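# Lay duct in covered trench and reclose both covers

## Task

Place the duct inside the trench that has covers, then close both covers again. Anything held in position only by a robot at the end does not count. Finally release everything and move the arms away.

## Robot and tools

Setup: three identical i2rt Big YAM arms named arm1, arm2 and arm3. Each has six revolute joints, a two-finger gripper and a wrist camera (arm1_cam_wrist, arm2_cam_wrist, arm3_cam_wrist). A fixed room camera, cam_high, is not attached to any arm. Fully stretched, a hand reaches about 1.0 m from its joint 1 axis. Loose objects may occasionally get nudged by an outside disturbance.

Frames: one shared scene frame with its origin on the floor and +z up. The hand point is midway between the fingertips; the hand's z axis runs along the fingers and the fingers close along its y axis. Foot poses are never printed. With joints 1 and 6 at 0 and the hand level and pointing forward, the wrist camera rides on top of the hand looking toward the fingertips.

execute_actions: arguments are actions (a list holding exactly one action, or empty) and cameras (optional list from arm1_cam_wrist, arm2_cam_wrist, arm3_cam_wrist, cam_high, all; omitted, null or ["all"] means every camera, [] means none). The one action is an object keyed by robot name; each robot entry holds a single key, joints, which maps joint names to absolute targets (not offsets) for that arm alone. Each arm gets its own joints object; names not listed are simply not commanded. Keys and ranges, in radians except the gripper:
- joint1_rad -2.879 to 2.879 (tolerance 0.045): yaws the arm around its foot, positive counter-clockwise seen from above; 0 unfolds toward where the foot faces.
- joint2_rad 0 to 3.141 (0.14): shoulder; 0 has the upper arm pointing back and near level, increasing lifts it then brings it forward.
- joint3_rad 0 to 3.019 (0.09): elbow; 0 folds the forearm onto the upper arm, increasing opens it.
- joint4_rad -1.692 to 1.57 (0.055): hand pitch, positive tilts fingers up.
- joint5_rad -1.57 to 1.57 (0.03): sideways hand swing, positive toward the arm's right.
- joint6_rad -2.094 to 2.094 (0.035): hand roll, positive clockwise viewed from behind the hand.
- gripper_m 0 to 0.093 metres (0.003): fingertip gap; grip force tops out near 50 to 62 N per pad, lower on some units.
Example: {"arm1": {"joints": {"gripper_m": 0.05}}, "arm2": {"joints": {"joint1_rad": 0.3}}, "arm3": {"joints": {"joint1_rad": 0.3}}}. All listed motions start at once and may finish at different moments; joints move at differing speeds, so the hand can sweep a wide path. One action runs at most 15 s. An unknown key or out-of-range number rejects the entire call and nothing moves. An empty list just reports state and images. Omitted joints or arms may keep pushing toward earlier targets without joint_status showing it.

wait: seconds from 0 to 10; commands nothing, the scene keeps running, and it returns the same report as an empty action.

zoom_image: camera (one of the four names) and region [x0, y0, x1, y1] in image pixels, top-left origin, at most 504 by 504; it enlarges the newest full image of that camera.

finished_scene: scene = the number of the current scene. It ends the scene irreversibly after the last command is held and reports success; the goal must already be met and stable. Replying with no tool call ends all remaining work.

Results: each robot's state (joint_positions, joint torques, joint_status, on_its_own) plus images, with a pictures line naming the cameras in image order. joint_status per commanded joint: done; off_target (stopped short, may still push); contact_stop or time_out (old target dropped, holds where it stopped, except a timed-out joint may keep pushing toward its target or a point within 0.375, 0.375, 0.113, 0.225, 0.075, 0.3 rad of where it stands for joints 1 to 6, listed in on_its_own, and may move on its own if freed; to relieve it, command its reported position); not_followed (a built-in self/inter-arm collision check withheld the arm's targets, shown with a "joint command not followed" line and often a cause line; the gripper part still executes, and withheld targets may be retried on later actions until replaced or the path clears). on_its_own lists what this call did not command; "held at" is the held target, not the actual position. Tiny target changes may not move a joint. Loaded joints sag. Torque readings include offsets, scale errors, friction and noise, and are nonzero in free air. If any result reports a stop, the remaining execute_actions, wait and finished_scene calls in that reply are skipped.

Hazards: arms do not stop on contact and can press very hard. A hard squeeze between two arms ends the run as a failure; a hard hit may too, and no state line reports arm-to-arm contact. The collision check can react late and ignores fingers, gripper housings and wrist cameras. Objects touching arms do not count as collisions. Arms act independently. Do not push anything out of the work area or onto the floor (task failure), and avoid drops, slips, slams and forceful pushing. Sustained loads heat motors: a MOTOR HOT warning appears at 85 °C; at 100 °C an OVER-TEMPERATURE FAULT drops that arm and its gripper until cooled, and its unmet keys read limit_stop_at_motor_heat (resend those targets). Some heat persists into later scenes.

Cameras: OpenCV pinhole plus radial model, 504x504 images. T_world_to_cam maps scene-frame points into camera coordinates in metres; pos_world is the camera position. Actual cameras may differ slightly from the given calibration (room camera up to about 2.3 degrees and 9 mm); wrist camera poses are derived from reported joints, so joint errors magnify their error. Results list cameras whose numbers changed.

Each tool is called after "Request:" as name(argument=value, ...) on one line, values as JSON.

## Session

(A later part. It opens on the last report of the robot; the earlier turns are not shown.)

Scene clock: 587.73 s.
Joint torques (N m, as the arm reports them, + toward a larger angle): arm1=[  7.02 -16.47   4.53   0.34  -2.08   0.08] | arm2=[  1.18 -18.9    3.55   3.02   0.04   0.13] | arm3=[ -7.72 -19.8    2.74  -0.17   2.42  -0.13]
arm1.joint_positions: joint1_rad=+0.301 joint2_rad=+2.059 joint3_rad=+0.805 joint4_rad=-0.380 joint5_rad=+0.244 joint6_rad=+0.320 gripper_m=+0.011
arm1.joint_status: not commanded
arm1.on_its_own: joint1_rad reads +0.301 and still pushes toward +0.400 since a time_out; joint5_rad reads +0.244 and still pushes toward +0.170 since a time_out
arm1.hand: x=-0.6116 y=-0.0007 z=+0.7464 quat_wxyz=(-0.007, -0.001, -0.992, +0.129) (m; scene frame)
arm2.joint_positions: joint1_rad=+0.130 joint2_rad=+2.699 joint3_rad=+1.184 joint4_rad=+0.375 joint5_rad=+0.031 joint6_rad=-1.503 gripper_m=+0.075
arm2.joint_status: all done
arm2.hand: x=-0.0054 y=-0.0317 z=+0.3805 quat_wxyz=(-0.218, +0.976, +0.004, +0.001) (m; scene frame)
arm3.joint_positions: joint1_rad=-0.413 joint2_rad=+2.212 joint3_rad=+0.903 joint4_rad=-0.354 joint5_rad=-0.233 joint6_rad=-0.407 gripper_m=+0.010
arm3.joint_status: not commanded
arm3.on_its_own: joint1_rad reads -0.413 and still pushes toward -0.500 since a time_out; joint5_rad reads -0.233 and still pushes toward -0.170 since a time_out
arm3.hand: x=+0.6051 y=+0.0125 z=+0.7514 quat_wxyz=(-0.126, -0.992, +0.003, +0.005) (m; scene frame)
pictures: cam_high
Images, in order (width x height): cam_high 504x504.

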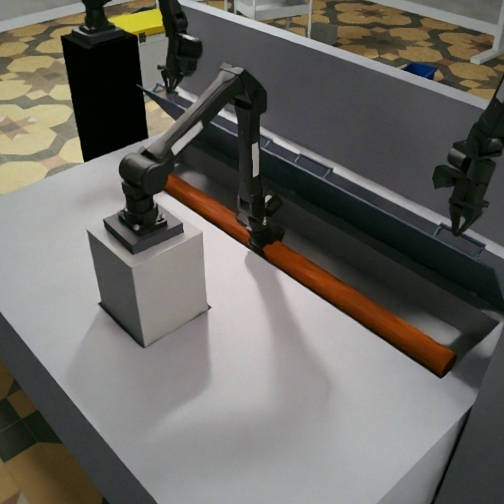

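Request:
zoom_image(camera="cam_high", region=[390, 290, 504, 394])

Request:
zoom_image(camera="cam_high", region=[130, 110, 280, 260])

Region (390, 290, 504, 394) of cam_high's 504x504 image, scaled by 4.421, with more detail than that image has; it fills the top 460 rows of this view, and the rest is white.

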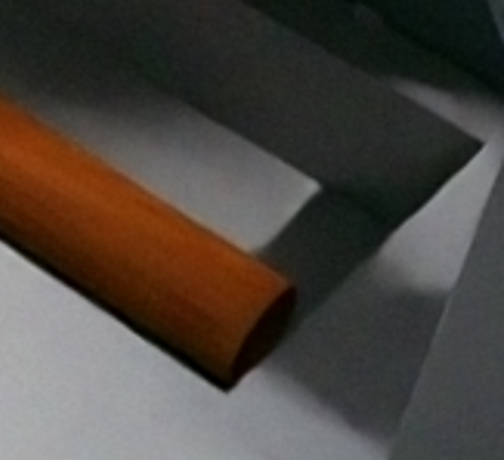

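Region (130, 110, 280, 260) of cam_high's 504x504 image, scaled by 3.360, with more detail than that image has.

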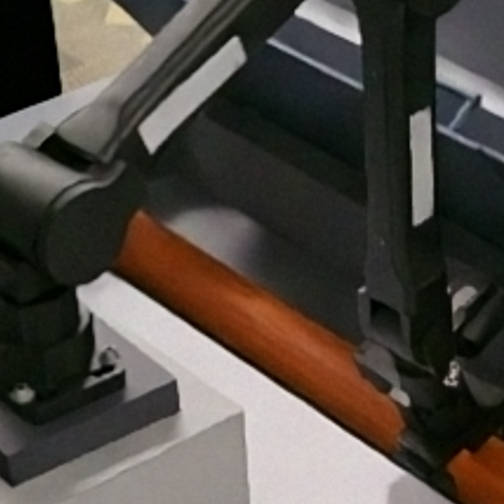

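Request:
execute_actions(actions=[{"arm2":{"joints":{"joint2_rad":2.62,"joint4_rad":0.40,"gripper_m":0.093}}}], cameras=["cam_high","arm2_cam_wrist"])

Scene clock: 596.70 s.
Joint torques (N m, as the arm reports them, + toward a larger angle): arm1=[  7.04 -16.59   4.58   0.4   -2.08   0.09] | arm2=[  0.79 -21.59   2.37   1.77   0.     0.14] | arm3=[ -7.8  -19.88   2.79  -0.17   2.41  -0.13]
arm1.joint_positions: joint1_rad=+0.301 joint2_rad=+2.059 joint3_rad=+0.805 joint4_rad=-0.380 joint5_rad=+0.244 joint6_rad=+0.320 gripper_m=+0.011
arm1.joint_status: not commanded
arm1.on_its_own: joint1_rad reads +0.301 and still pushes toward +0.400 since a time_out; joint5_rad reads +0.244 and still pushes toward +0.170 since a time_out
arm1.hand: x=-0.6116 y=-0.0007 z=+0.7464 quat_wxyz=(-0.007, -0.001, -0.992, +0.129) (m; scene frame)
arm2.joint_positions: joint1_rad=+0.130 joint2_rad=+2.647 joint3_rad=+1.215 joint4_rad=+0.379 joint5_rad=+0.033 joint6_rad=-1.503 gripper_m=+0.093
arm2.joint_status: all done
arm2.hand: x=-0.0089 y=+0.0125 z=+0.4126 quat_wxyz=(-0.260, +0.966, +0.003, -0.002) (m; scene frame)
arm3.joint_positions: joint1_rad=-0.413 joint2_rad=+2.212 joint3_rad=+0.903 joint4_rad=-0.354 joint5_rad=-0.233 joint6_rad=-0.407 gripper_m=+0.010
arm3.joint_status: not commanded
arm3.on_its_own: joint1_rad reads -0.413 and still pushes toward -0.500 since a time_out; joint5_rad reads -0.233 and still pushes toward -0.170 since a time_out
arm3.hand: x=+0.6051 y=+0.0125 z=+0.7514 quat_wxyz=(-0.126, -0.992, +0.003, +0.005) (m; scene frame)
pictures: arm2_cam_wrist, cam_high
camera_calibration (this result's frames):
arm2_cam_wrist: T_world_to_cam=[[-0.00540042, 0.876893, 0.480656, -0.211923], [0.819059, -0.271874, 0.505201, -0.189486], [0.573684, 0.396413, -0.716758, 0.419608], [0, 0, 0, 1]] pos_world=[-0.0866668, -0.0320208, 0.498349]
Images, in order (width x height): arm2_cam_wrist 504x504, cam_high 504x504.

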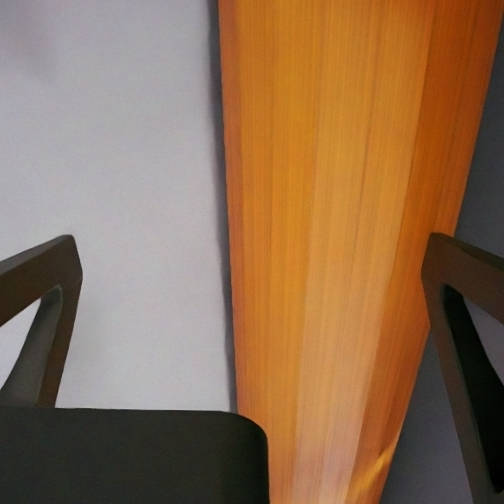

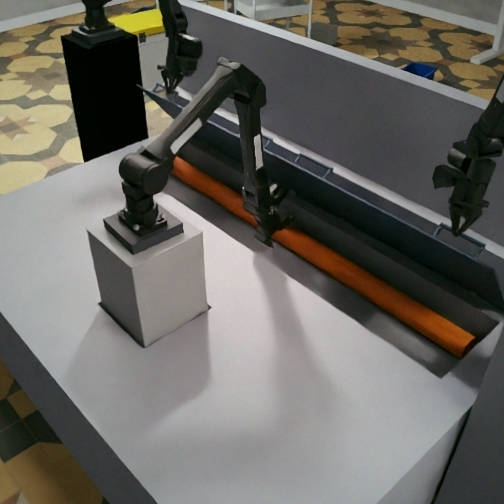

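Request:
execute_actions(actions=[{"arm2":{"joints":{"joint2_rad":2.535,"joint3_rad":1.125,"joint4_rad":0.40}}}], cameras=["cam_high","arm2_cam_wrist"])

Scene clock: 604.00 s.
Joint torques (N m, as the arm reports them, + toward a larger angle): arm1=[  7.07 -16.51   4.58   0.35  -2.08   0.08] | arm2=[  1.09 -19.72   1.39   1.5    0.     0.12] | arm3=[ -7.66 -19.86   2.76  -0.18   2.41  -0.13]
arm1.joint_positions: joint1_rad=+0.301 joint2_rad=+2.059 joint3_rad=+0.805 joint4_rad=-0.380 joint5_rad=+0.244 joint6_rad=+0.320 gripper_m=+0.011
arm1.joint_status: not commanded
arm1.on_its_own: joint1_rad reads +0.301 and still pushes toward +0.400 since a time_out; joint5_rad reads +0.244 and still pushes toward +0.170 since a time_out
arm1.hand: x=-0.6116 y=-0.0007 z=+0.7464 quat_wxyz=(-0.007, -0.001, -0.992, +0.129) (m; scene frame)
arm2.joint_positions: joint1_rad=+0.130 joint2_rad=+2.557 joint3_rad=+1.125 joint4_rad=+0.380 joint5_rad=+0.033 joint6_rad=-1.503 gripper_m=+0.093
arm2.joint_status: all done
arm2.hand: x=-0.0080 y=+0.0007 z=+0.4455 quat_wxyz=(-0.261, +0.965, +0.003, -0.002) (m; scene frame)
arm3.joint_positions: joint1_rad=-0.413 joint2_rad=+2.212 joint3_rad=+0.903 joint4_rad=-0.354 joint5_rad=-0.233 joint6_rad=-0.407 gripper_m=+0.010
arm3.joint_status: not commanded
arm3.on_its_own: joint1_rad reads -0.413 and still pushes toward -0.500 since a time_out; joint5_rad reads -0.233 and still pushes toward -0.170 since a time_out
arm3.hand: x=+0.6051 y=+0.0125 z=+0.7514 quat_wxyz=(-0.126, -0.992, +0.003, +0.005) (m; scene frame)
pictures: arm2_cam_wrist, cam_high
camera_calibration (this result's frames):
arm2_cam_wrist: T_world_to_cam=[[-0.00533152, 0.875978, 0.482322, -0.218056], [0.81914, -0.272827, 0.504555, -0.209712], [0.573569, 0.397779, -0.716093, 0.447071], [0, 0, 0, 1]] pos_world=[-0.085805, -0.0440387, 0.531129]
Images, in order (width x height): arm2_cam_wrist 504x504, cam_high 504x504.

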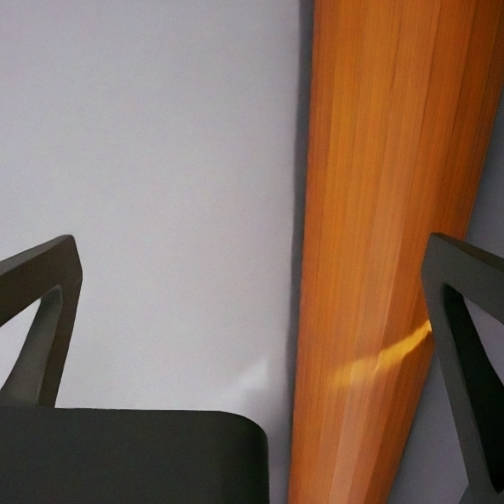

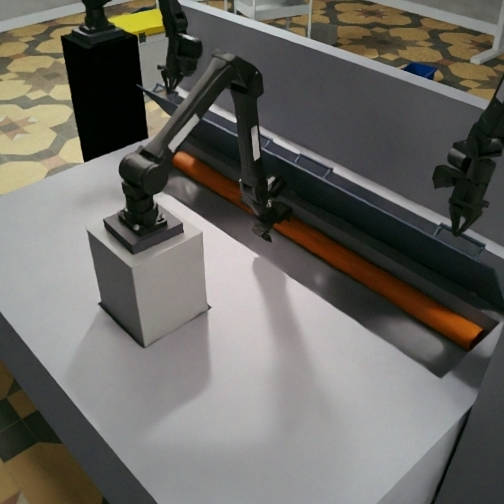

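Request:
execute_actions(actions=[{"arm2":{"joints":{"joint2_rad":2.39,"joint3_rad":0.94,"joint4_rad":0.42}}}], cameras=["cam_high"])

Request:
zoom_image(camera="cam_high", region=[390, 270, 504, 384])

Scene clock: 606.73 s.
Joint torques (N m, as the arm reports them, + toward a larger angle): arm1=[  7.15 -16.48   4.55   0.36  -2.07   0.08] | arm2=[  1.27 -18.11   1.09   1.72   0.     0.14] | arm3=[ -7.84 -19.9    2.75  -0.17   2.41  -0.13]
arm1.joint_positions: joint1_rad=+0.301 joint2_rad=+2.059 joint3_rad=+0.805 joint4_rad=-0.380 joint5_rad=+0.244 joint6_rad=+0.320 gripper_m=+0.011
arm1.joint_status: not commanded
arm1.on_its_own: joint1_rad reads +0.301 and still pushes toward +0.400 since a time_out; joint5_rad reads +0.244 and still pushes toward +0.170 since a time_out
arm1.hand: x=-0.6116 y=-0.0007 z=+0.7464 quat_wxyz=(-0.007, -0.001, -0.992, +0.129) (m; scene frame)
arm2.joint_positions: joint1_rad=+0.130 joint2_rad=+2.405 joint3_rad=+0.942 joint4_rad=+0.399 joint5_rad=+0.033 joint6_rad=-1.503 gripper_m=+0.093
arm2.joint_status: all done
arm2.hand: x=-0.0048 y=-0.0408 z=+0.4940 quat_wxyz=(-0.255, +0.967, +0.003, -0.001) (m; scene frame)
arm3.joint_positions: joint1_rad=-0.413 joint2_rad=+2.212 joint3_rad=+0.903 joint4_rad=-0.354 joint5_rad=-0.233 joint6_rad=-0.407 gripper_m=+0.010
arm3.joint_status: not commanded
arm3.on_its_own: joint1_rad reads -0.413 and still pushes toward -0.500 since a time_out; joint5_rad reads -0.233 and still pushes toward -0.170 since a time_out
arm3.hand: x=+0.6051 y=+0.0125 z=+0.7514 quat_wxyz=(-0.126, -0.992, +0.003, +0.005) (m; scene frame)
pictures: cam_high
Images, in order (width x height): cam_high 504x504.

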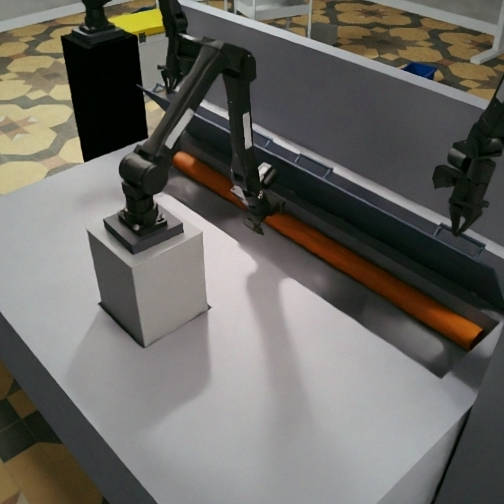

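Region (390, 270, 504, 384) of cam_high's 504x504 image, scaled by 4.421, with more detail than that image has.

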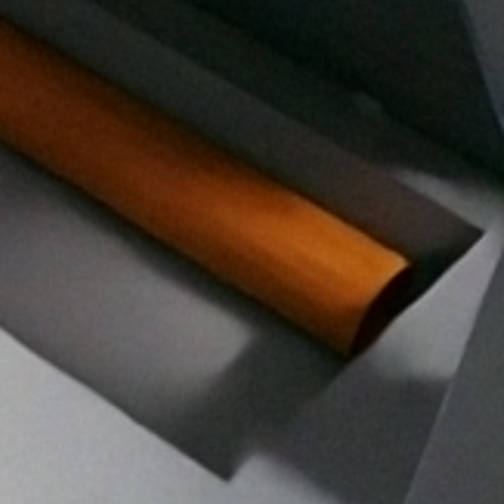

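Request:
execute_actions(actions=[{"arm2":{"joints":{"joint2_rad":2.185,"joint3_rad":0.73,"joint4_rad":0.42}}}], cameras=[])

Request:
execute_actions(actions=[{"arm2":{"joints":{"joint2_rad":1.88,"joint3_rad":0.36,"joint4_rad":0.30,"gripper_m":0.05}},"arm1":{"joints":{"joint1_rad":0.22,"joint2_rad":2.09,"joint3_rad":0.80,"joint4_rad":-0.28,"joint5_rad":0.09,"joint6_rad":0.20}},"arm3":{"joints":{"joint1_rad":-0.31,"joint2_rad":2.23,"joint3_rad":0.88,"joint4_rad":-0.23,"joint5_rad":-0.09,"joint6_rad":-0.29}}}], cameras=["cam_high"])

Scene clock: 617.30 s.
Joint torques (N m, as the arm reports them, + toward a larger angle): arm1=[  7.2  -16.59   4.58   0.36  -2.1    0.09] | arm2=[  1.   -15.48   1.31   1.52   0.     0.12] | arm3=[ -7.67 -19.8    2.79  -0.21   2.4   -0.14]
arm1.joint_positions: joint1_rad=+0.301 joint2_rad=+2.059 joint3_rad=+0.805 joint4_rad=-0.380 joint5_rad=+0.244 joint6_rad=+0.320 gripper_m=+0.011
arm1.joint_status: not commanded
arm1.on_its_own: joint1_rad reads +0.301 and still pushes toward +0.400 since a time_out; joint5_rad reads +0.244 and still pushes toward +0.170 since a time_out
arm1.hand: x=-0.6116 y=-0.0007 z=+0.7464 quat_wxyz=(-0.007, -0.001, -0.992, +0.129) (m; scene frame)
arm2.joint_positions: joint1_rad=+0.130 joint2_rad=+2.194 joint3_rad=+0.731 joint4_rad=+0.402 joint5_rad=+0.033 joint6_rad=-1.503 gripper_m=+0.093
arm2.joint_status: all done
arm2.hand: x=-0.0009 y=-0.0910 z=+0.5574 quat_wxyz=(-0.256, +0.967, +0.003, -0.001) (m; scene frame)
arm3.joint_positions: joint1_rad=-0.413 joint2_rad=+2.212 joint3_rad=+0.903 joint4_rad=-0.354 joint5_rad=-0.233 joint6_rad=-0.407 gripper_m=+0.010
arm3.joint_status: not commanded
arm3.on_its_own: joint1_rad reads -0.413 and still pushes toward -0.500 since a time_out; joint5_rad reads -0.233 and still pushes toward -0.170 since a time_out
arm3.hand: x=+0.6051 y=+0.0125 z=+0.7514 quat_wxyz=(-0.126, -0.992, +0.003, +0.005) (m; scene frame)
pictures: none
No camera images: the call's "cameras" was empty. Leave "cameras" out to get every camera's image.

Scene clock: 619.33 s.
Joint torques (N m, as the arm reports them, + toward a larger angle): arm1=[  4.28 -17.84   2.56   0.71  -1.84   0.06] | arm2=[  1.36 -10.26   1.02   0.19   0.     0.11] | arm3=[ -4.04 -20.83   1.31   0.09   1.84  -0.14]
arm1.joint_positions: joint1_rad=+0.163 joint2_rad=+2.117 joint3_rad=+0.792 joint4_rad=-0.286 joint5_rad=+0.154 joint6_rad=+0.192 gripper_m=+0.011
arm1.joint_status: joint1_rad time_out (moved -0.137 of -0.081); joint5_rad time_out (moved -0.089 of -0.154); the others done
arm1.on_its_own: joint1_rad reads +0.163 and still pushes toward +0.220 since a time_out; joint5_rad reads +0.154 and still pushes toward +0.090 since a time_out
arm1.hand: x=-0.6115 y=-0.0364 z=+0.7214 quat_wxyz=(+0.006, -0.008, -0.996, +0.083) (m; scene frame)
arm2.joint_positions: joint1_rad=+0.130 joint2_rad=+1.890 joint3_rad=+0.356 joint4_rad=+0.312 joint5_rad=+0.033 joint6_rad=-1.503 gripper_m=+0.050
arm2.joint_status: all done
arm2.hand: x=+0.0117 y=-0.2463 z=+0.6085 quat_wxyz=(-0.177, +0.984, +0.005, +0.005) (m; scene frame)
arm3.joint_positions: joint1_rad=-0.265 joint2_rad=+2.271 joint3_rad=+0.875 joint4_rad=-0.227 joint5_rad=-0.137 joint6_rad=-0.276 gripper_m=+0.010
arm3.joint_status: joint5_rad time_out (moved +0.096 of +0.143); the others done
arm3.on_its_own: joint5_rad reads -0.137 and still pushes toward -0.090 since a time_out
arm3.hand: x=+0.6042 y=-0.0289 z=+0.7237 quat_wxyz=(-0.074, -0.997, -0.008, -0.006) (m; scene frame)
pictures: cam_high
Images, in order (width x height): cam_high 504x504.

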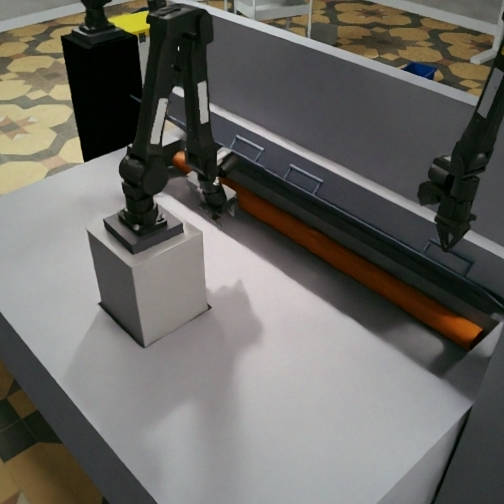

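Request:
execute_actions(actions=[{"arm1":{"joints":{"joint1_rad":0.02,"joint2_rad":2.18,"joint3_rad":0.805,"joint4_rad":-0.17,"joint5_rad":-0.06,"joint6_rad":0.0}},"arm3":{"joints":{"joint1_rad":-0.12,"joint2_rad":2.32,"joint3_rad":0.875,"joint4_rad":-0.10,"joint5_rad":0.06,"joint6_rad":-0.10}},"arm2":{"joints":{"joint1_rad":0.05,"joint2_rad":1.55,"joint3_rad":0.12,"joint4_rad":0.2}}}], cameras=["cam_high","arm1_cam_wrist"])

Scene clock: 625.93 s.
Joint torques (N m, as the arm reports them, + toward a larger angle): arm1=[  3.38 -19.82   1.4    0.12  -1.67   0.  ] | arm2=[ 0.47 -5.9   1.87  0.28  0.01  0.13] | arm3=[ -3.21 -22.42  -0.24   0.02   1.97  -0.11]
arm1.joint_positions: joint1_rad=-0.022 joint2_rad=+2.225 joint3_rad=+0.800 joint4_rad=-0.162 joint5_rad=-0.004 joint6_rad=-0.002 gripper_m=+0.011
arm1.joint_status: joint5_rad time_out (moved -0.158 of -0.214); the others done
arm1.on_its_own: joint5_rad reads -0.004 and still pushes toward -0.060 since a time_out
arm1.hand: x=-0.6126 y=-0.0763 z=+0.6830 quat_wxyz=(+0.009, -0.006, -1.000, +0.002) (m; scene frame)
arm2.joint_positions: joint1_rad=+0.053 joint2_rad=+1.560 joint3_rad=+0.113 joint4_rad=+0.211 joint5_rad=+0.033 joint6_rad=-1.503 gripper_m=+0.050
arm2.joint_status: all done
arm2.hand: x=+0.0354 y=-0.3358 z=+0.6508 quat_wxyz=(-0.170, +0.985, -0.034, +0.012) (m; scene frame)
arm3.joint_positions: joint1_rad=-0.084 joint2_rad=+2.375 joint3_rad=+0.881 joint4_rad=-0.094 joint5_rad=+0.012 joint6_rad=-0.087 gripper_m=+0.010
arm3.joint_status: joint5_rad time_out (moved +0.150 of +0.197); the others done
arm3.on_its_own: joint5_rad reads +0.012 and still pushes toward +0.060 since a time_out
arm3.hand: x=+0.6039 y=-0.0708 z=+0.6848 quat_wxyz=(+0.004, -1.000, -0.006, -0.008) (m; scene frame)
pictures: arm1_cam_wrist, cam_high
camera_calibration (this result's frames):
arm1_cam_wrist: T_world_to_cam=[[0.00443223, -0.999961, 0.00760561, -0.0763004], [-0.798185, 0.00104401, 0.602412, -0.89445], [-0.602396, -0.00874071, -0.798149, 0.303428], [0, 0, 0, 1]] pos_world=[-0.530814, -0.0727115, 0.781588]
Images, in order (width x height): arm1_cam_wrist 504x504, cam_high 504x504.

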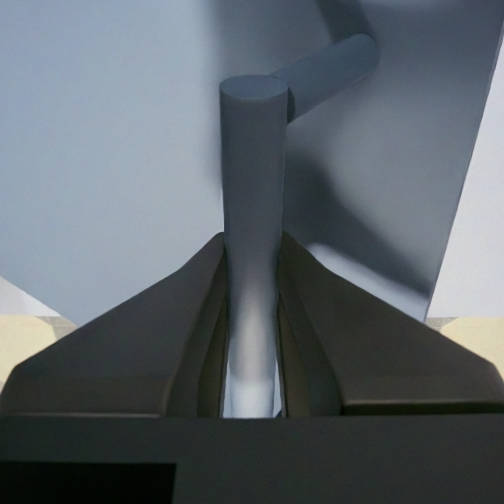

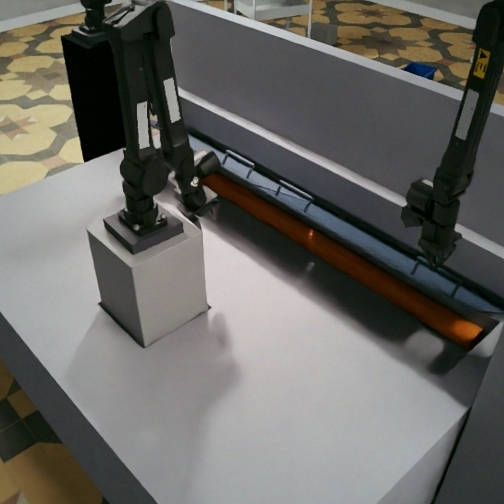

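Request:
execute_actions(actions=[{"arm1":{"joints":{"joint1_rad":-0.17,"joint2_rad":2.30,"joint3_rad":0.87,"joint4_rad":-0.135,"joint5_rad":-0.24,"joint6_rad":-0.185}},"arm3":{"joints":{"joint1_rad":0.08,"joint2_rad":2.46,"joint3_rad":0.94,"joint4_rad":-0.045,"joint5_rad":0.24,"joint6_rad":0.105}}}], cameras=["cam_high","arm1_cam_wrist"])

Scene clock: 629.73 s.
Joint torques (N m, as the arm reports them, + toward a larger angle): arm1=[  2.18 -22.9    0.07  -0.16  -1.78  -0.05] | arm2=[ 0.52 -5.35  1.82  0.26  0.    0.11] | arm3=[ -2.08 -24.22  -1.84  -0.39   2.13  -0.04]
arm1.joint_positions: joint1_rad=-0.195 joint2_rad=+2.368 joint3_rad=+0.874 joint4_rad=-0.122 joint5_rad=-0.185 joint6_rad=-0.183 gripper_m=+0.011
arm1.joint_status: joint5_rad time_out (moved -0.181 of -0.236); the others done
arm1.on_its_own: joint5_rad reads -0.185 and still pushes toward -0.240 since a time_out
arm1.hand: x=-0.6123 y=-0.1080 z=+0.6402 quat_wxyz=(+0.006, -0.004, -0.996, -0.091) (m; scene frame)
arm2.joint_positions: joint1_rad=+0.053 joint2_rad=+1.560 joint3_rad=+0.113 joint4_rad=+0.211 joint5_rad=+0.033 joint6_rad=-1.503 gripper_m=+0.050
arm2.joint_status: not commanded
arm2.hand: x=+0.0354 y=-0.3358 z=+0.6508 quat_wxyz=(-0.170, +0.985, -0.034, +0.012) (m; scene frame)
arm3.joint_positions: joint1_rad=+0.104 joint2_rad=+2.529 joint3_rad=+0.959 joint4_rad=-0.030 joint5_rad=+0.192 joint6_rad=+0.112 gripper_m=+0.010
arm3.joint_status: joint5_rad time_out (moved +0.180 of +0.228); the others done
arm3.on_its_own: joint5_rad reads +0.192 and still pushes toward +0.240 since a time_out
arm3.hand: x=+0.6040 y=-0.1089 z=+0.6355 quat_wxyz=(+0.096, -0.995, -0.002, -0.003) (m; scene frame)
pictures: arm1_cam_wrist, cam_high
camera_calibration (this result's frames):
arm1_cam_wrist: T_world_to_cam=[[0.00711114, -0.984138, -0.177265, 0.0140653], [-0.801876, -0.111524, 0.58699, -0.872986], [-0.597448, 0.13797, -0.789949, 0.28283], [0, 0, 0, 1]] pos_world=[-0.53115, -0.122539, 0.738349]
Images, in order (width x height): arm1_cam_wrist 504x504, cam_high 504x504.

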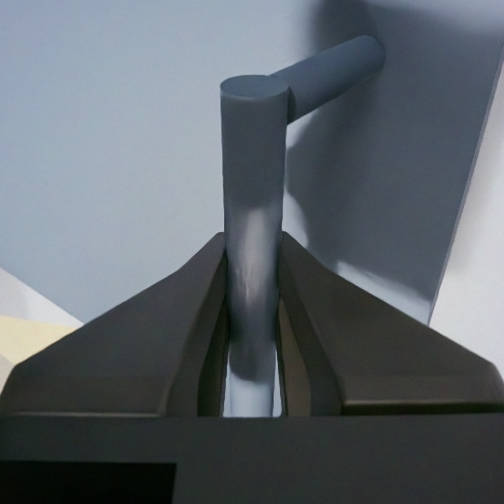

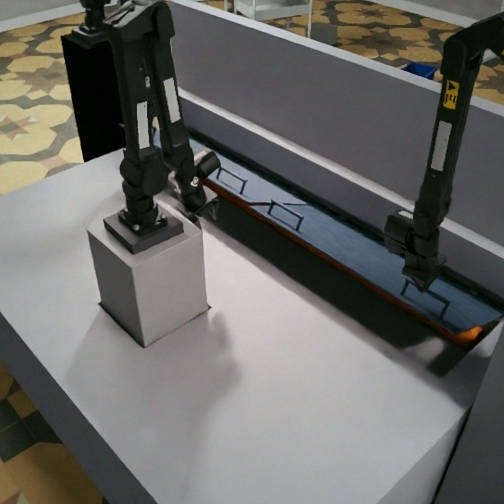

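Request:
execute_actions(actions=[{"arm1":{"joints":{"joint1_rad":-0.39,"joint2_rad":2.575,"joint3_rad":1.09,"joint4_rad":-0.26,"joint5_rad":-0.47,"joint6_rad":-0.44}},"arm3":{"joints":{"joint1_rad":0.30,"joint2_rad":2.725,"joint3_rad":1.175,"joint4_rad":-0.175,"joint5_rad":0.48,"joint6_rad":0.36}}}], cameras=["cam_high","arm1_cam_wrist"])

Scene clock: 634.13 s.
Joint torques (N m, as the arm reports them, + toward a larger angle): arm1=[  1.09 -24.71  -2.14  -1.53  -1.85  -0.21] | arm2=[ 0.47 -5.62  1.82  0.27  0.    0.12] | arm3=[ -1.11 -25.56  -3.31  -1.85   2.62   0.08]
arm1.joint_positions: joint1_rad=-0.398 joint2_rad=+2.648 joint3_rad=+1.113 joint4_rad=-0.222 joint5_rad=-0.417 joint6_rad=-0.425 gripper_m=+0.011
arm1.joint_status: joint5_rad time_out (moved -0.232 of -0.285); the others done
arm1.on_its_own: joint5_rad reads -0.417 and still pushes toward -0.470 since a time_out
arm1.hand: x=-0.6126 y=-0.1447 z=+0.5589 quat_wxyz=(+0.002, -0.002, -0.975, -0.221) (m; scene frame)
arm2.joint_positions: joint1_rad=+0.053 joint2_rad=+1.560 joint3_rad=+0.113 joint4_rad=+0.211 joint5_rad=+0.033 joint6_rad=-1.503 gripper_m=+0.050
arm2.joint_status: not commanded
arm2.hand: x=+0.0354 y=-0.3358 z=+0.6508 quat_wxyz=(-0.170, +0.985, -0.034, +0.012) (m; scene frame)
arm3.joint_positions: joint1_rad=+0.311 joint2_rad=+2.795 joint3_rad=+1.209 joint4_rad=-0.136 joint5_rad=+0.425 joint6_rad=+0.356 gripper_m=+0.010
arm3.joint_status: joint5_rad time_out (moved +0.233 of +0.288); the others done
arm3.on_its_own: joint5_rad reads +0.425 and still pushes toward +0.480 since a time_out
arm3.hand: x=+0.6046 y=-0.1468 z=+0.5528 quat_wxyz=(+0.222, -0.975, +0.002, +0.001) (m; scene frame)
pictures: arm1_cam_wrist, cam_high
camera_calibration (this result's frames):
arm1_cam_wrist: T_world_to_cam=[[0.0107811, -0.903734, -0.427958, 0.117473], [-0.806048, -0.261129, 0.53113, -0.822507], [-0.591753, 0.339229, -0.731268, 0.22333], [0, 0, 0, 1]] pos_world=[-0.53209, -0.184376, 0.650445]
Images, in order (width x height): arm1_cam_wrist 504x504, cam_high 504x504.

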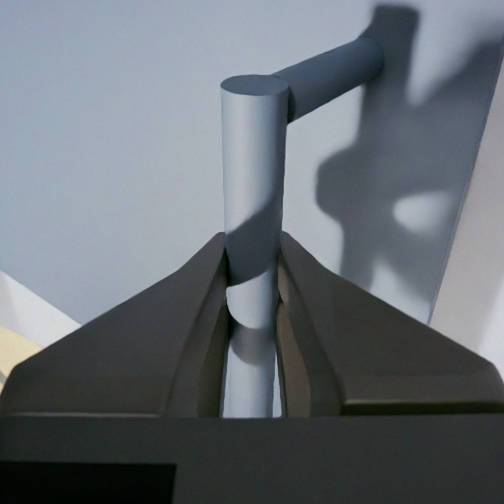

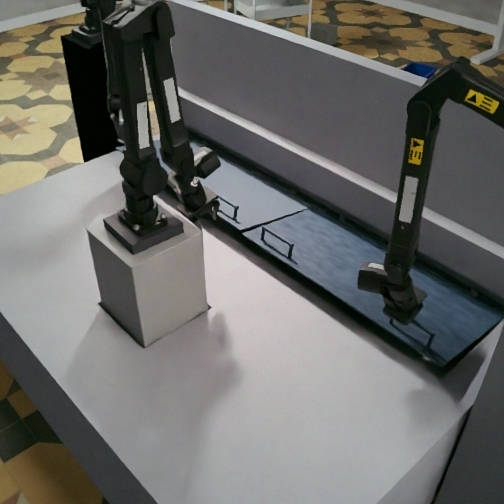

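Request:
execute_actions(actions=[{"arm1":{"joints":{"joint1_rad":-0.48,"joint2_rad":2.765,"joint3_rad":1.32,"joint4_rad":-0.47,"joint5_rad":-0.625,"joint6_rad":-0.61}},"arm3":{"joints":{"joint1_rad":0.40,"joint2_rad":2.895,"joint3_rad":1.41,"joint4_rad":-0.40,"joint5_rad":0.655,"joint6_rad":0.54}}}], cameras=["cam_high","arm1_cam_wrist"])

Scene clock: 640.53 s.
Joint torques (N m, as the arm reports them, + toward a larger angle): arm1=[  0.89 -25.46  -1.38  -2.88  -2.35  -0.33] | arm2=[ 0.75 -5.83  1.82  0.33 -0.03  0.12] | arm3=[ -0.56 -26.25  -2.12  -3.31   3.32   0.24]
arm1.joint_positions: joint1_rad=-0.484 joint2_rad=+2.837 joint3_rad=+1.335 joint4_rad=-0.409 joint5_rad=-0.559 joint6_rad=-0.581 gripper_m=+0.010
arm1.joint_status: joint4_rad time_out (moved -0.187 of -0.248); joint5_rad time_out (moved -0.142 of -0.208); the others done
arm1.on_its_own: joint4_rad reads -0.409 and still pushes toward -0.470 since a time_out; joint5_rad reads -0.559 and still pushes toward -0.625 since a time_out
arm1.hand: x=-0.6124 y=-0.1555 z=+0.5088 quat_wxyz=(+0.004, +0.003, -0.950, -0.313) (m; scene frame)
arm2.joint_positions: joint1_rad=+0.053 joint2_rad=+1.560 joint3_rad=+0.113 joint4_rad=+0.211 joint5_rad=+0.033 joint6_rad=-1.503 gripper_m=+0.050
arm2.joint_status: not commanded
arm2.hand: x=+0.0354 y=-0.3358 z=+0.6508 quat_wxyz=(-0.170, +0.985, -0.034, +0.012) (m; scene frame)
arm3.joint_positions: joint1_rad=+0.406 joint2_rad=+2.966 joint3_rad=+1.432 joint4_rad=-0.337 joint5_rad=+0.586 joint6_rad=+0.521 gripper_m=+0.010
arm3.joint_status: joint4_rad time_out (moved -0.201 of -0.264); joint5_rad time_out (moved +0.161 of +0.230); the others done
arm3.on_its_own: joint4_rad reads -0.337 and still pushes toward -0.400 since a time_out; joint5_rad reads +0.586 and still pushes toward +0.655 since a time_out
arm3.hand: x=+0.6048 y=-0.1572 z=+0.5080 quat_wxyz=(+0.318, -0.948, +0.007, +0.002) (m; scene frame)
pictures: arm1_cam_wrist, cam_high
camera_calibration (this result's frames):
arm1_cam_wrist: T_world_to_cam=[[0.0183914, -0.805877, -0.591797, 0.189541], [-0.802335, -0.365076, 0.472206, -0.782514], [-0.596591, 0.466135, -0.653298, 0.167584], [0, 0, 0, 1]] pos_world=[-0.531345, -0.211047, 0.59116]
Images, in order (width x height): arm1_cam_wrist 504x504, cam_high 504x504.

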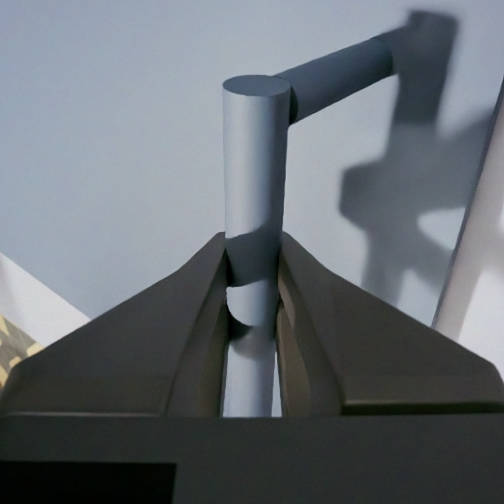

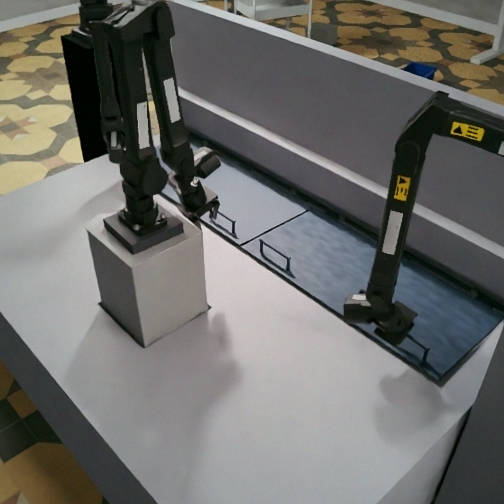

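Request:
execute_actions(actions=[{"arm1":{"joints":{"joint2_rad":2.825,"joint3_rad":1.375}},"arm3":{"joints":{"joint2_rad":2.95,"joint3_rad":1.465}}}], cameras=["cam_high"])

Scene clock: 644.33 s.
Joint torques (N m, as the arm reports them, + toward a larger angle): arm1=[  1.29 -23.37  -0.29  -1.99  -2.09  -0.24] | arm2=[ 0.55 -5.75  1.8   0.24  0.01  0.1 ] | arm3=[ -1.03 -23.83  -0.78  -2.33   2.96   0.16]
arm1.joint_positions: joint1_rad=-0.491 joint2_rad=+2.873 joint3_rad=+1.377 joint4_rad=-0.430 joint5_rad=-0.567 joint6_rad=-0.590 gripper_m=+0.010
arm1.joint_status: all done
arm1.on_its_own: joint5_rad reads -0.567 and still pushes toward -0.625 since a time_out
arm1.hand: x=-0.6115 y=-0.1575 z=+0.4969 quat_wxyz=(+0.006, +0.001, -0.948, -0.320) (m; scene frame)
arm2.joint_positions: joint1_rad=+0.053 joint2_rad=+1.560 joint3_rad=+0.113 joint4_rad=+0.211 joint5_rad=+0.033 joint6_rad=-1.503 gripper_m=+0.050
arm2.joint_status: not commanded
arm2.hand: x=+0.0354 y=-0.3358 z=+0.6508 quat_wxyz=(-0.170, +0.985, -0.034, +0.012) (m; scene frame)
arm3.joint_positions: joint1_rad=+0.413 joint2_rad=+2.995 joint3_rad=+1.469 joint4_rad=-0.359 joint5_rad=+0.595 joint6_rad=+0.529 gripper_m=+0.010
arm3.joint_status: all done
arm3.on_its_own: joint5_rad reads +0.595 and still pushes toward +0.655 since a time_out
arm3.hand: x=+0.6040 y=-0.1589 z=+0.4988 quat_wxyz=(+0.324, -0.946, +0.005, +0.001) (m; scene frame)
pictures: cam_high
Images, in order (width x height): cam_high 504x504.

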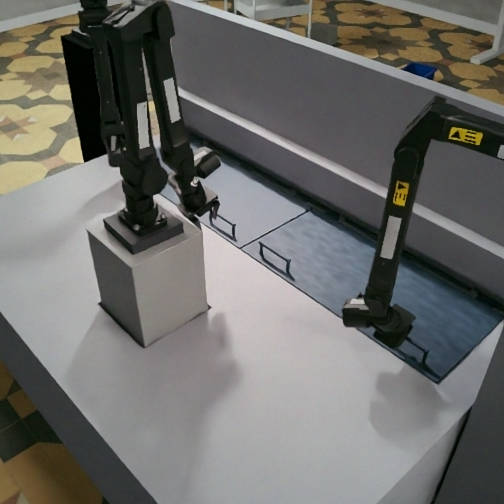

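Request:
execute_actions(actions=[{"arm1":{"joints":{"joint2_rad":2.865,"joint3_rad":1.395,"joint4_rad":-0.44,"joint5_rad":-0.58}},"arm3":{"joints":{"joint2_rad":2.99,"joint3_rad":1.485,"joint4_rad":-0.37,"joint5_rad":0.61}}}], cameras=["cam_high"])

Scene clock: 646.37 s.
Joint torques (N m, as the arm reports them, + toward a larger angle): arm1=[  1.13 -19.68   1.24  -0.67  -0.73  -0.24] | arm2=[ 0.34 -5.82  1.86  0.23  0.01  0.15] | arm3=[ -1.13 -20.2    0.59  -0.81   1.23   0.15]
arm1.joint_positions: joint1_rad=-0.491 joint2_rad=+2.875 joint3_rad=+1.379 joint4_rad=-0.430 joint5_rad=-0.563 joint6_rad=-0.590 gripper_m=+0.010
arm1.joint_status: all done
arm1.hand: x=-0.6118 y=-0.1579 z=+0.4959 quat_wxyz=(+0.007, +0.002, -0.948, -0.318) (m; scene frame)
arm2.joint_positions: joint1_rad=+0.053 joint2_rad=+1.560 joint3_rad=+0.113 joint4_rad=+0.211 joint5_rad=+0.033 joint6_rad=-1.503 gripper_m=+0.050
arm2.joint_status: not commanded
arm2.hand: x=+0.0354 y=-0.3358 z=+0.6508 quat_wxyz=(-0.170, +0.985, -0.034, +0.012) (m; scene frame)
arm3.joint_positions: joint1_rad=+0.413 joint2_rad=+2.997 joint3_rad=+1.471 joint4_rad=-0.360 joint5_rad=+0.590 joint6_rad=+0.529 gripper_m=+0.010
arm3.joint_status: all done
arm3.hand: x=+0.6042 y=-0.1595 z=+0.4979 quat_wxyz=(+0.323, -0.946, +0.006, +0.000) (m; scene frame)
pictures: cam_high
Images, in order (width x height): cam_high 504x504.

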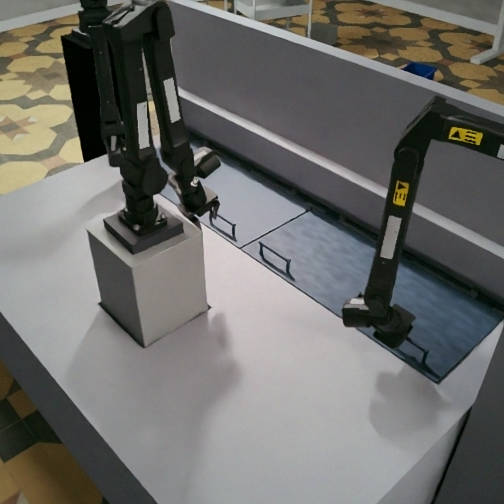

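Request:
execute_actions(actions=[{"arm1":{"joints":{"gripper_m":0.036}},"arm3":{"joints":{"gripper_m":0.036}}}], cameras=["arm1_cam_wrist","arm3_cam_wrist"])

Scene clock: 647.57 s.
Joint torques (N m, as the arm reports them, + toward a larger angle): arm1=[  1.12 -19.96   0.74  -0.59  -0.37  -0.13] | arm2=[ 0.6  -5.92  1.79  0.26 -0.01  0.14] | arm3=[ -1.08 -20.39  -0.09  -0.73   0.51   0.15]
arm1.joint_positions: joint1_rad=-0.490 joint2_rad=+2.875 joint3_rad=+1.386 joint4_rad=-0.432 joint5_rad=-0.575 joint6_rad=-0.600 gripper_m=+0.036
arm1.joint_status: all done
arm1.hand: x=-0.6074 y=-0.1581 z=+0.4967 quat_wxyz=(+0.000, +0.007, -0.947, -0.322) (m; scene frame)
arm2.joint_positions: joint1_rad=+0.053 joint2_rad=+1.560 joint3_rad=+0.113 joint4_rad=+0.211 joint5_rad=+0.033 joint6_rad=-1.503 gripper_m=+0.050
arm2.joint_status: not commanded
arm2.hand: x=+0.0354 y=-0.3358 z=+0.6508 quat_wxyz=(-0.170, +0.985, -0.034, +0.012) (m; scene frame)
arm3.joint_positions: joint1_rad=+0.412 joint2_rad=+2.997 joint3_rad=+1.482 joint4_rad=-0.361 joint5_rad=+0.608 joint6_rad=+0.530 gripper_m=+0.036
arm3.joint_status: all done
arm3.hand: x=+0.5974 y=-0.1594 z=+0.4991 quat_wxyz=(+0.328, -0.945, +0.006, +0.007) (m; scene frame)
pictures: arm1_cam_wrist, arm3_cam_wrist
camera_calibration (this result's frames):
arm1_cam_wrist: T_world_to_cam=[[0.0281096, -0.795245, -0.605636, 0.194624], [-0.805506, -0.376792, 0.45737, -0.770131], [-0.59192, 0.474987, -0.651166, 0.167028], [0, 0, 0, 1]] pos_world=[-0.526949, -0.214742, 0.578869]
arm3_cam_wrist: T_world_to_cam=[[0.00805765, 0.780009, 0.625716, -0.18963], [0.825928, -0.357942, 0.435569, -0.763703], [0.563718, 0.513287, -0.647115, 0.188691], [0, 0, 0, 1]] pos_world=[0.525923, -0.222301, 0.573405]
Images, in order (width x height): arm1_cam_wrist 504x504, arm3_cam_wrist 504x504.

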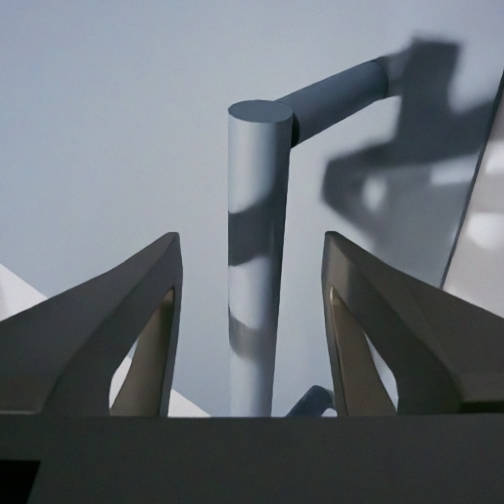

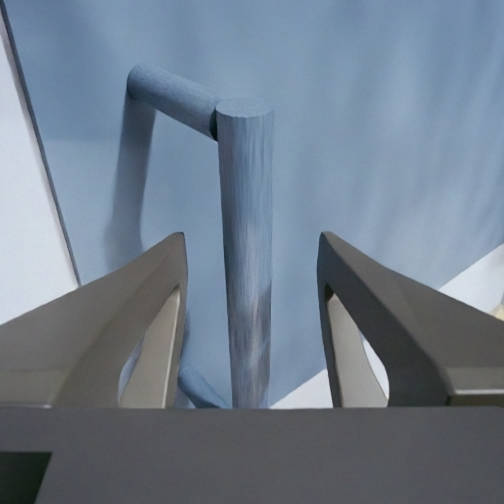

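Request:
execute_actions(actions=[{"arm1":{"joints":{"joint1_rad":-0.587,"joint2_rad":2.715,"joint3_rad":1.339,"joint4_rad":-0.592,"joint5_rad":-0.538,"joint6_rad":-0.70}},"arm3":{"joints":{"joint1_rad":0.506,"joint2_rad":2.86,"joint3_rad":1.43,"joint4_rad":-0.508,"joint5_rad":0.576,"joint6_rad":0.629}}}], cameras=["cam_high","arm1_cam_wrist","arm3_cam_wrist"])

Scene clock: 656.17 s.
Joint torques (N m, as the arm reports them, + toward a larger angle): arm1=[  0.98 -19.23   0.78  -0.62  -0.04  -0.17] | arm2=[ 0.46 -5.81  1.73  0.3   0.    0.12] | arm3=[ -0.41 -20.09   0.13  -0.9    0.31   0.15]
arm1.joint_positions: joint1_rad=-0.592 joint2_rad=+2.708 joint3_rad=+1.341 joint4_rad=-0.582 joint5_rad=-0.542 joint6_rad=-0.691 gripper_m=+0.036
arm1.joint_status: all done
arm1.hand: x=-0.5966 y=-0.2135 z=+0.5665 quat_wxyz=(-0.010, +0.000, -0.949, -0.316) (m; scene frame)
arm2.joint_positions: joint1_rad=+0.053 joint2_rad=+1.560 joint3_rad=+0.113 joint4_rad=+0.211 joint5_rad=+0.033 joint6_rad=-1.503 gripper_m=+0.050
arm2.joint_status: not commanded
arm2.hand: x=+0.0354 y=-0.3358 z=+0.6508 quat_wxyz=(-0.170, +0.985, -0.034, +0.012) (m; scene frame)
arm3.joint_positions: joint1_rad=+0.509 joint2_rad=+2.853 joint3_rad=+1.432 joint4_rad=-0.497 joint5_rad=+0.578 joint6_rad=+0.619 gripper_m=+0.036
arm3.joint_status: all done
arm3.hand: x=+0.5865 y=-0.2106 z=+0.5581 quat_wxyz=(+0.325, -0.946, -0.002, +0.012) (m; scene frame)
pictures: arm1_cam_wrist, arm3_cam_wrist, cam_high
camera_calibration (this result's frames):
arm1_cam_wrist: T_world_to_cam=[[0.02298, -0.803068, -0.595444, 0.182076], [-0.819369, -0.356383, 0.449027, -0.813429], [-0.572805, 0.47757, -0.666199, 0.265625], [0, 0, 0, 1]] pos_world=[-0.518531, -0.270527, 0.650627]
arm3_cam_wrist: T_world_to_cam=[[-0.00385897, 0.784384, 0.620264, -0.175598], [0.833988, -0.339723, 0.434801, -0.79928], [0.551769, 0.518971, -0.652855, 0.270689], [0, 0, 0, 1]] pos_world=[0.516554, -0.274277, 0.633166]
Images, in order (width x height): arm1_cam_wrist 504x504, arm3_cam_wrist 504x504, cam_high 504x504.

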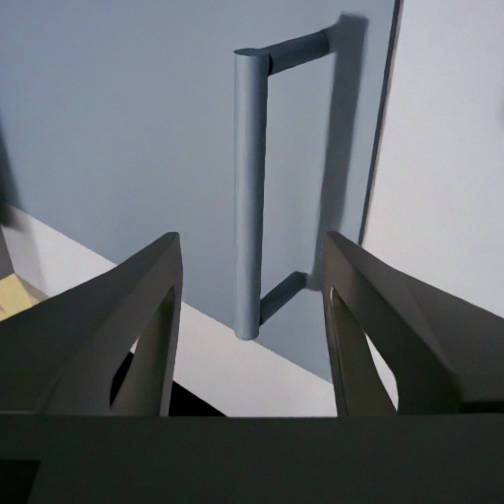

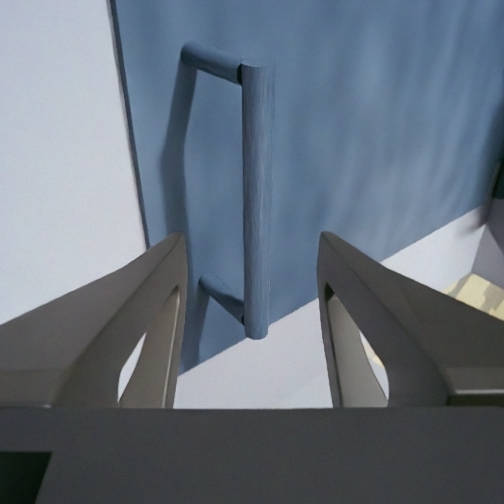

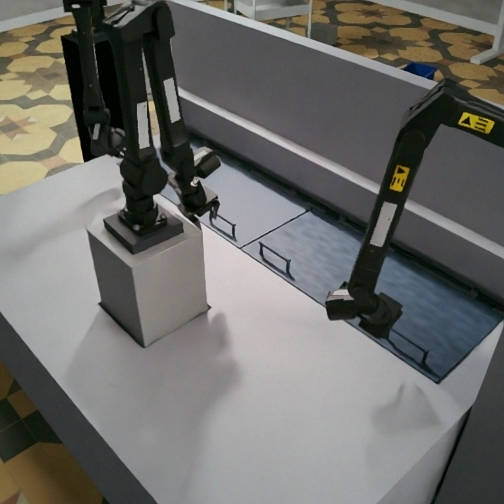

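Request:
execute_actions(actions=[{"arm1":{"joints":{"joint1_rad":-0.45,"joint2_rad":1.95,"joint3_rad":1.1,"joint4_rad":-0.6,"joint5_rad":-0.1,"joint6_rad":-0.3}},"arm3":{"joints":{"joint1_rad":0.40,"joint2_rad":2.0,"joint3_rad":1.15,"joint4_rad":-0.6,"joint5_rad":0.1,"joint6_rad":0.3}}}])

Scene clock: 667.60 s.
Joint torques (N m, as the arm reports them, + toward a larger angle): arm1=[ -0.35 -17.05   6.47   0.79   0.25   0.09] | arm2=[ 0.64 -5.83  1.89  0.18  0.01  0.13] | arm3=[  0.79 -18.14   4.94   0.58  -0.04  -0.07]
arm1.joint_positions: joint1_rad=-0.438 joint2_rad=+1.939 joint3_rad=+1.094 joint4_rad=-0.600 joint5_rad=-0.105 joint6_rad=-0.309 gripper_m=+0.036
arm1.joint_status: all done
arm1.hand: x=-0.5029 y=-0.2649 z=+0.8489 quat_wxyz=(-0.077, -0.056, -0.995, -0.022) (m; scene frame)
arm2.joint_positions: joint1_rad=+0.053 joint2_rad=+1.560 joint3_rad=+0.113 joint4_rad=+0.211 joint5_rad=+0.033 joint6_rad=-1.503 gripper_m=+0.050
arm2.joint_status: not commanded
arm2.hand: x=+0.0354 y=-0.3358 z=+0.6508 quat_wxyz=(-0.170, +0.985, -0.034, +0.012) (m; scene frame)
arm3.joint_positions: joint1_rad=+0.392 joint2_rad=+1.984 joint3_rad=+1.151 joint4_rad=-0.598 joint5_rad=+0.102 joint6_rad=+0.310 gripper_m=+0.036
arm3.joint_status: all done
arm3.hand: x=+0.4776 y=-0.2893 z=+0.8931 quat_wxyz=(+0.023, -0.995, -0.042, +0.084) (m; scene frame)
pictures: arm1_cam_wrist, arm2_cam_wrist, arm3_cam_wrist, cam_high
camera_calibration (this result's frames):
arm1_cam_wrist: T_world_to_cam=[[-0.093236, -0.994544, -0.0467955, -0.268136], [-0.88641, 0.0615113, 0.458796, -0.813083], [-0.453415, 0.0842564, -0.887308, 0.675609], [0, 0, 0, 1]] pos_world=[-0.439393, -0.273584, 0.959965]
arm2_cam_wrist: T_world_to_cam=[[0.0629181, 0.947452, 0.313649, 0.10924], [0.795182, -0.237503, 0.557922, -0.462726], [0.603097, 0.214305, -0.76834, 0.674317], [0, 0, 0, 1]] pos_world=[-0.0456007, -0.357908, 0.742008]
arm3_cam_wrist: T_world_to_cam=[[-0.0865063, 0.994398, 0.0607357, 0.277862], [0.902539, 0.0524099, 0.427408, -0.793462], [0.42183, 0.0917898, -0.902017, 0.751302], [0, 0, 0, 1]] pos_world=[0.423245, -0.303683, 0.999943]
Images, in order (width x height): arm1_cam_wrist 504x504, arm2_cam_wrist 504x504, arm3_cam_wrist 504x504, cam_high 504x504.

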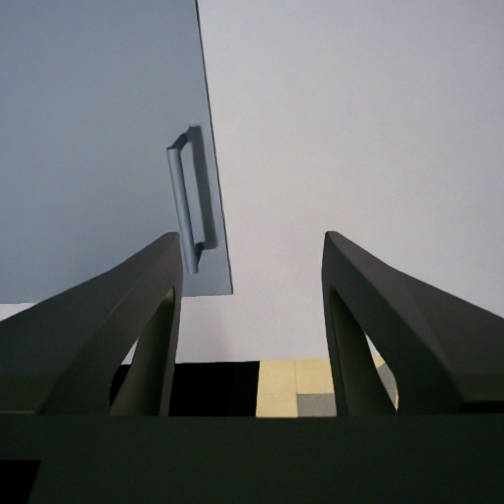

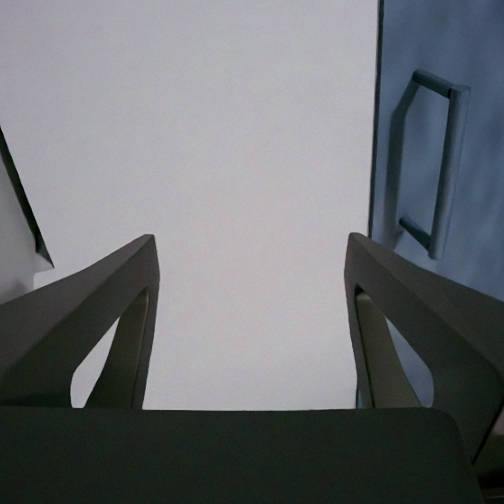

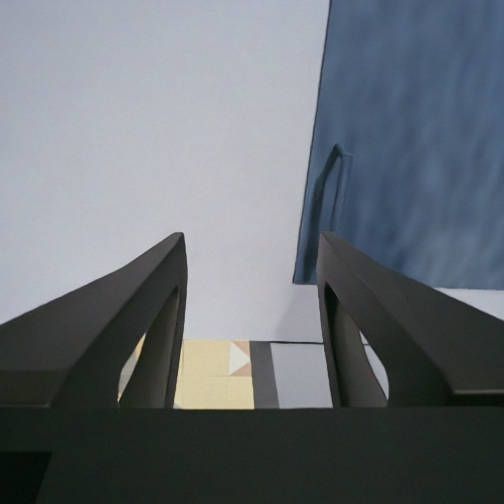

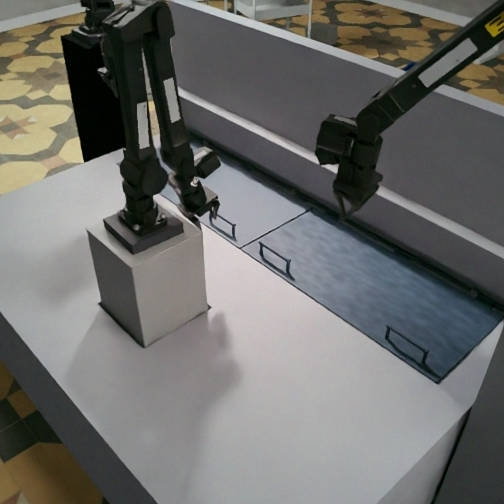

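Request:
zoom_image(camera="cam_high", region=[200, 170, 504, 400])

Request:
execute_actions(actions=[{"arm2":{"joints":{"joint2_rad":1.15,"joint3_rad":0.10,"joint4_rad":0.1}}}], cameras=["cam_high"])

Region (200, 170, 504, 400) of cam_high's 504x504 image, scaled by 1.658, with more detail than that image has; it fills the top 381 rows of this view, and the rest is white.

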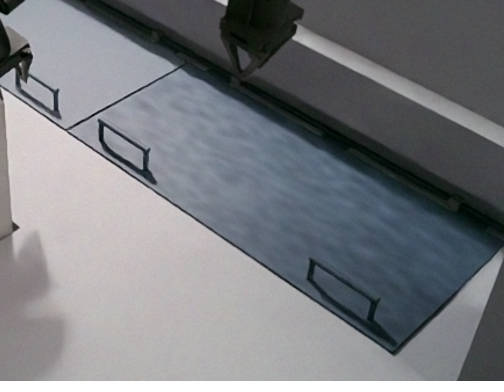

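Scene clock: 669.63 s.
Joint torques (N m, as the arm reports them, + toward a larger angle): arm1=[ -0.35 -16.8    6.44   0.77   0.25   0.06] | arm2=[ 0.73 -3.51  4.66  0.58  0.04  0.13] | arm3=[  0.75 -18.2    4.95   0.58  -0.06  -0.08]
arm1.joint_positions: joint1_rad=-0.438 joint2_rad=+1.939 joint3_rad=+1.094 joint4_rad=-0.600 joint5_rad=-0.105 joint6_rad=-0.309 gripper_m=+0.036
arm1.joint_status: not commanded
arm1.hand: x=-0.5029 y=-0.2649 z=+0.8489 quat_wxyz=(-0.077, -0.056, -0.995, -0.022) (m; scene frame)
arm2.joint_positions: joint1_rad=+0.053 joint2_rad=+1.157 joint3_rad=+0.097 joint4_rad=+0.115 joint5_rad=+0.033 joint6_rad=-1.503 gripper_m=+0.050
arm2.joint_status: all done
arm2.hand: x=+0.0350 y=-0.2874 z=+0.7245 quat_wxyz=(-0.311, +0.950, -0.035, +0.006) (m; scene frame)
arm3.joint_positions: joint1_rad=+0.392 joint2_rad=+1.984 joint3_rad=+1.151 joint4_rad=-0.598 joint5_rad=+0.102 joint6_rad=+0.310 gripper_m=+0.036
arm3.joint_status: not commanded
arm3.hand: x=+0.4776 y=-0.2893 z=+0.8931 quat_wxyz=(+0.023, -0.995, -0.042, +0.084) (m; scene frame)
pictures: cam_high
Images, in order (width x height): cam_high 504x504.

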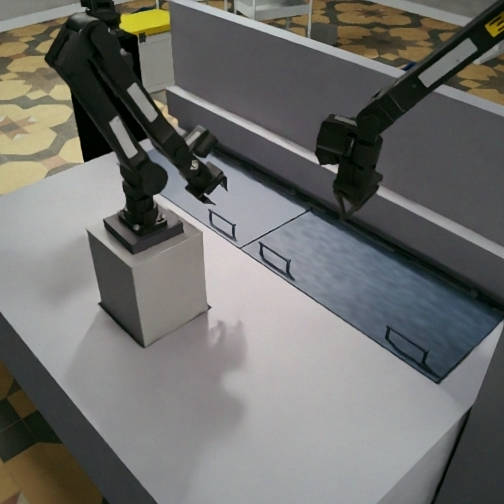

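Request:
finished_scene(scene=1)

The scene is finished: the task was done.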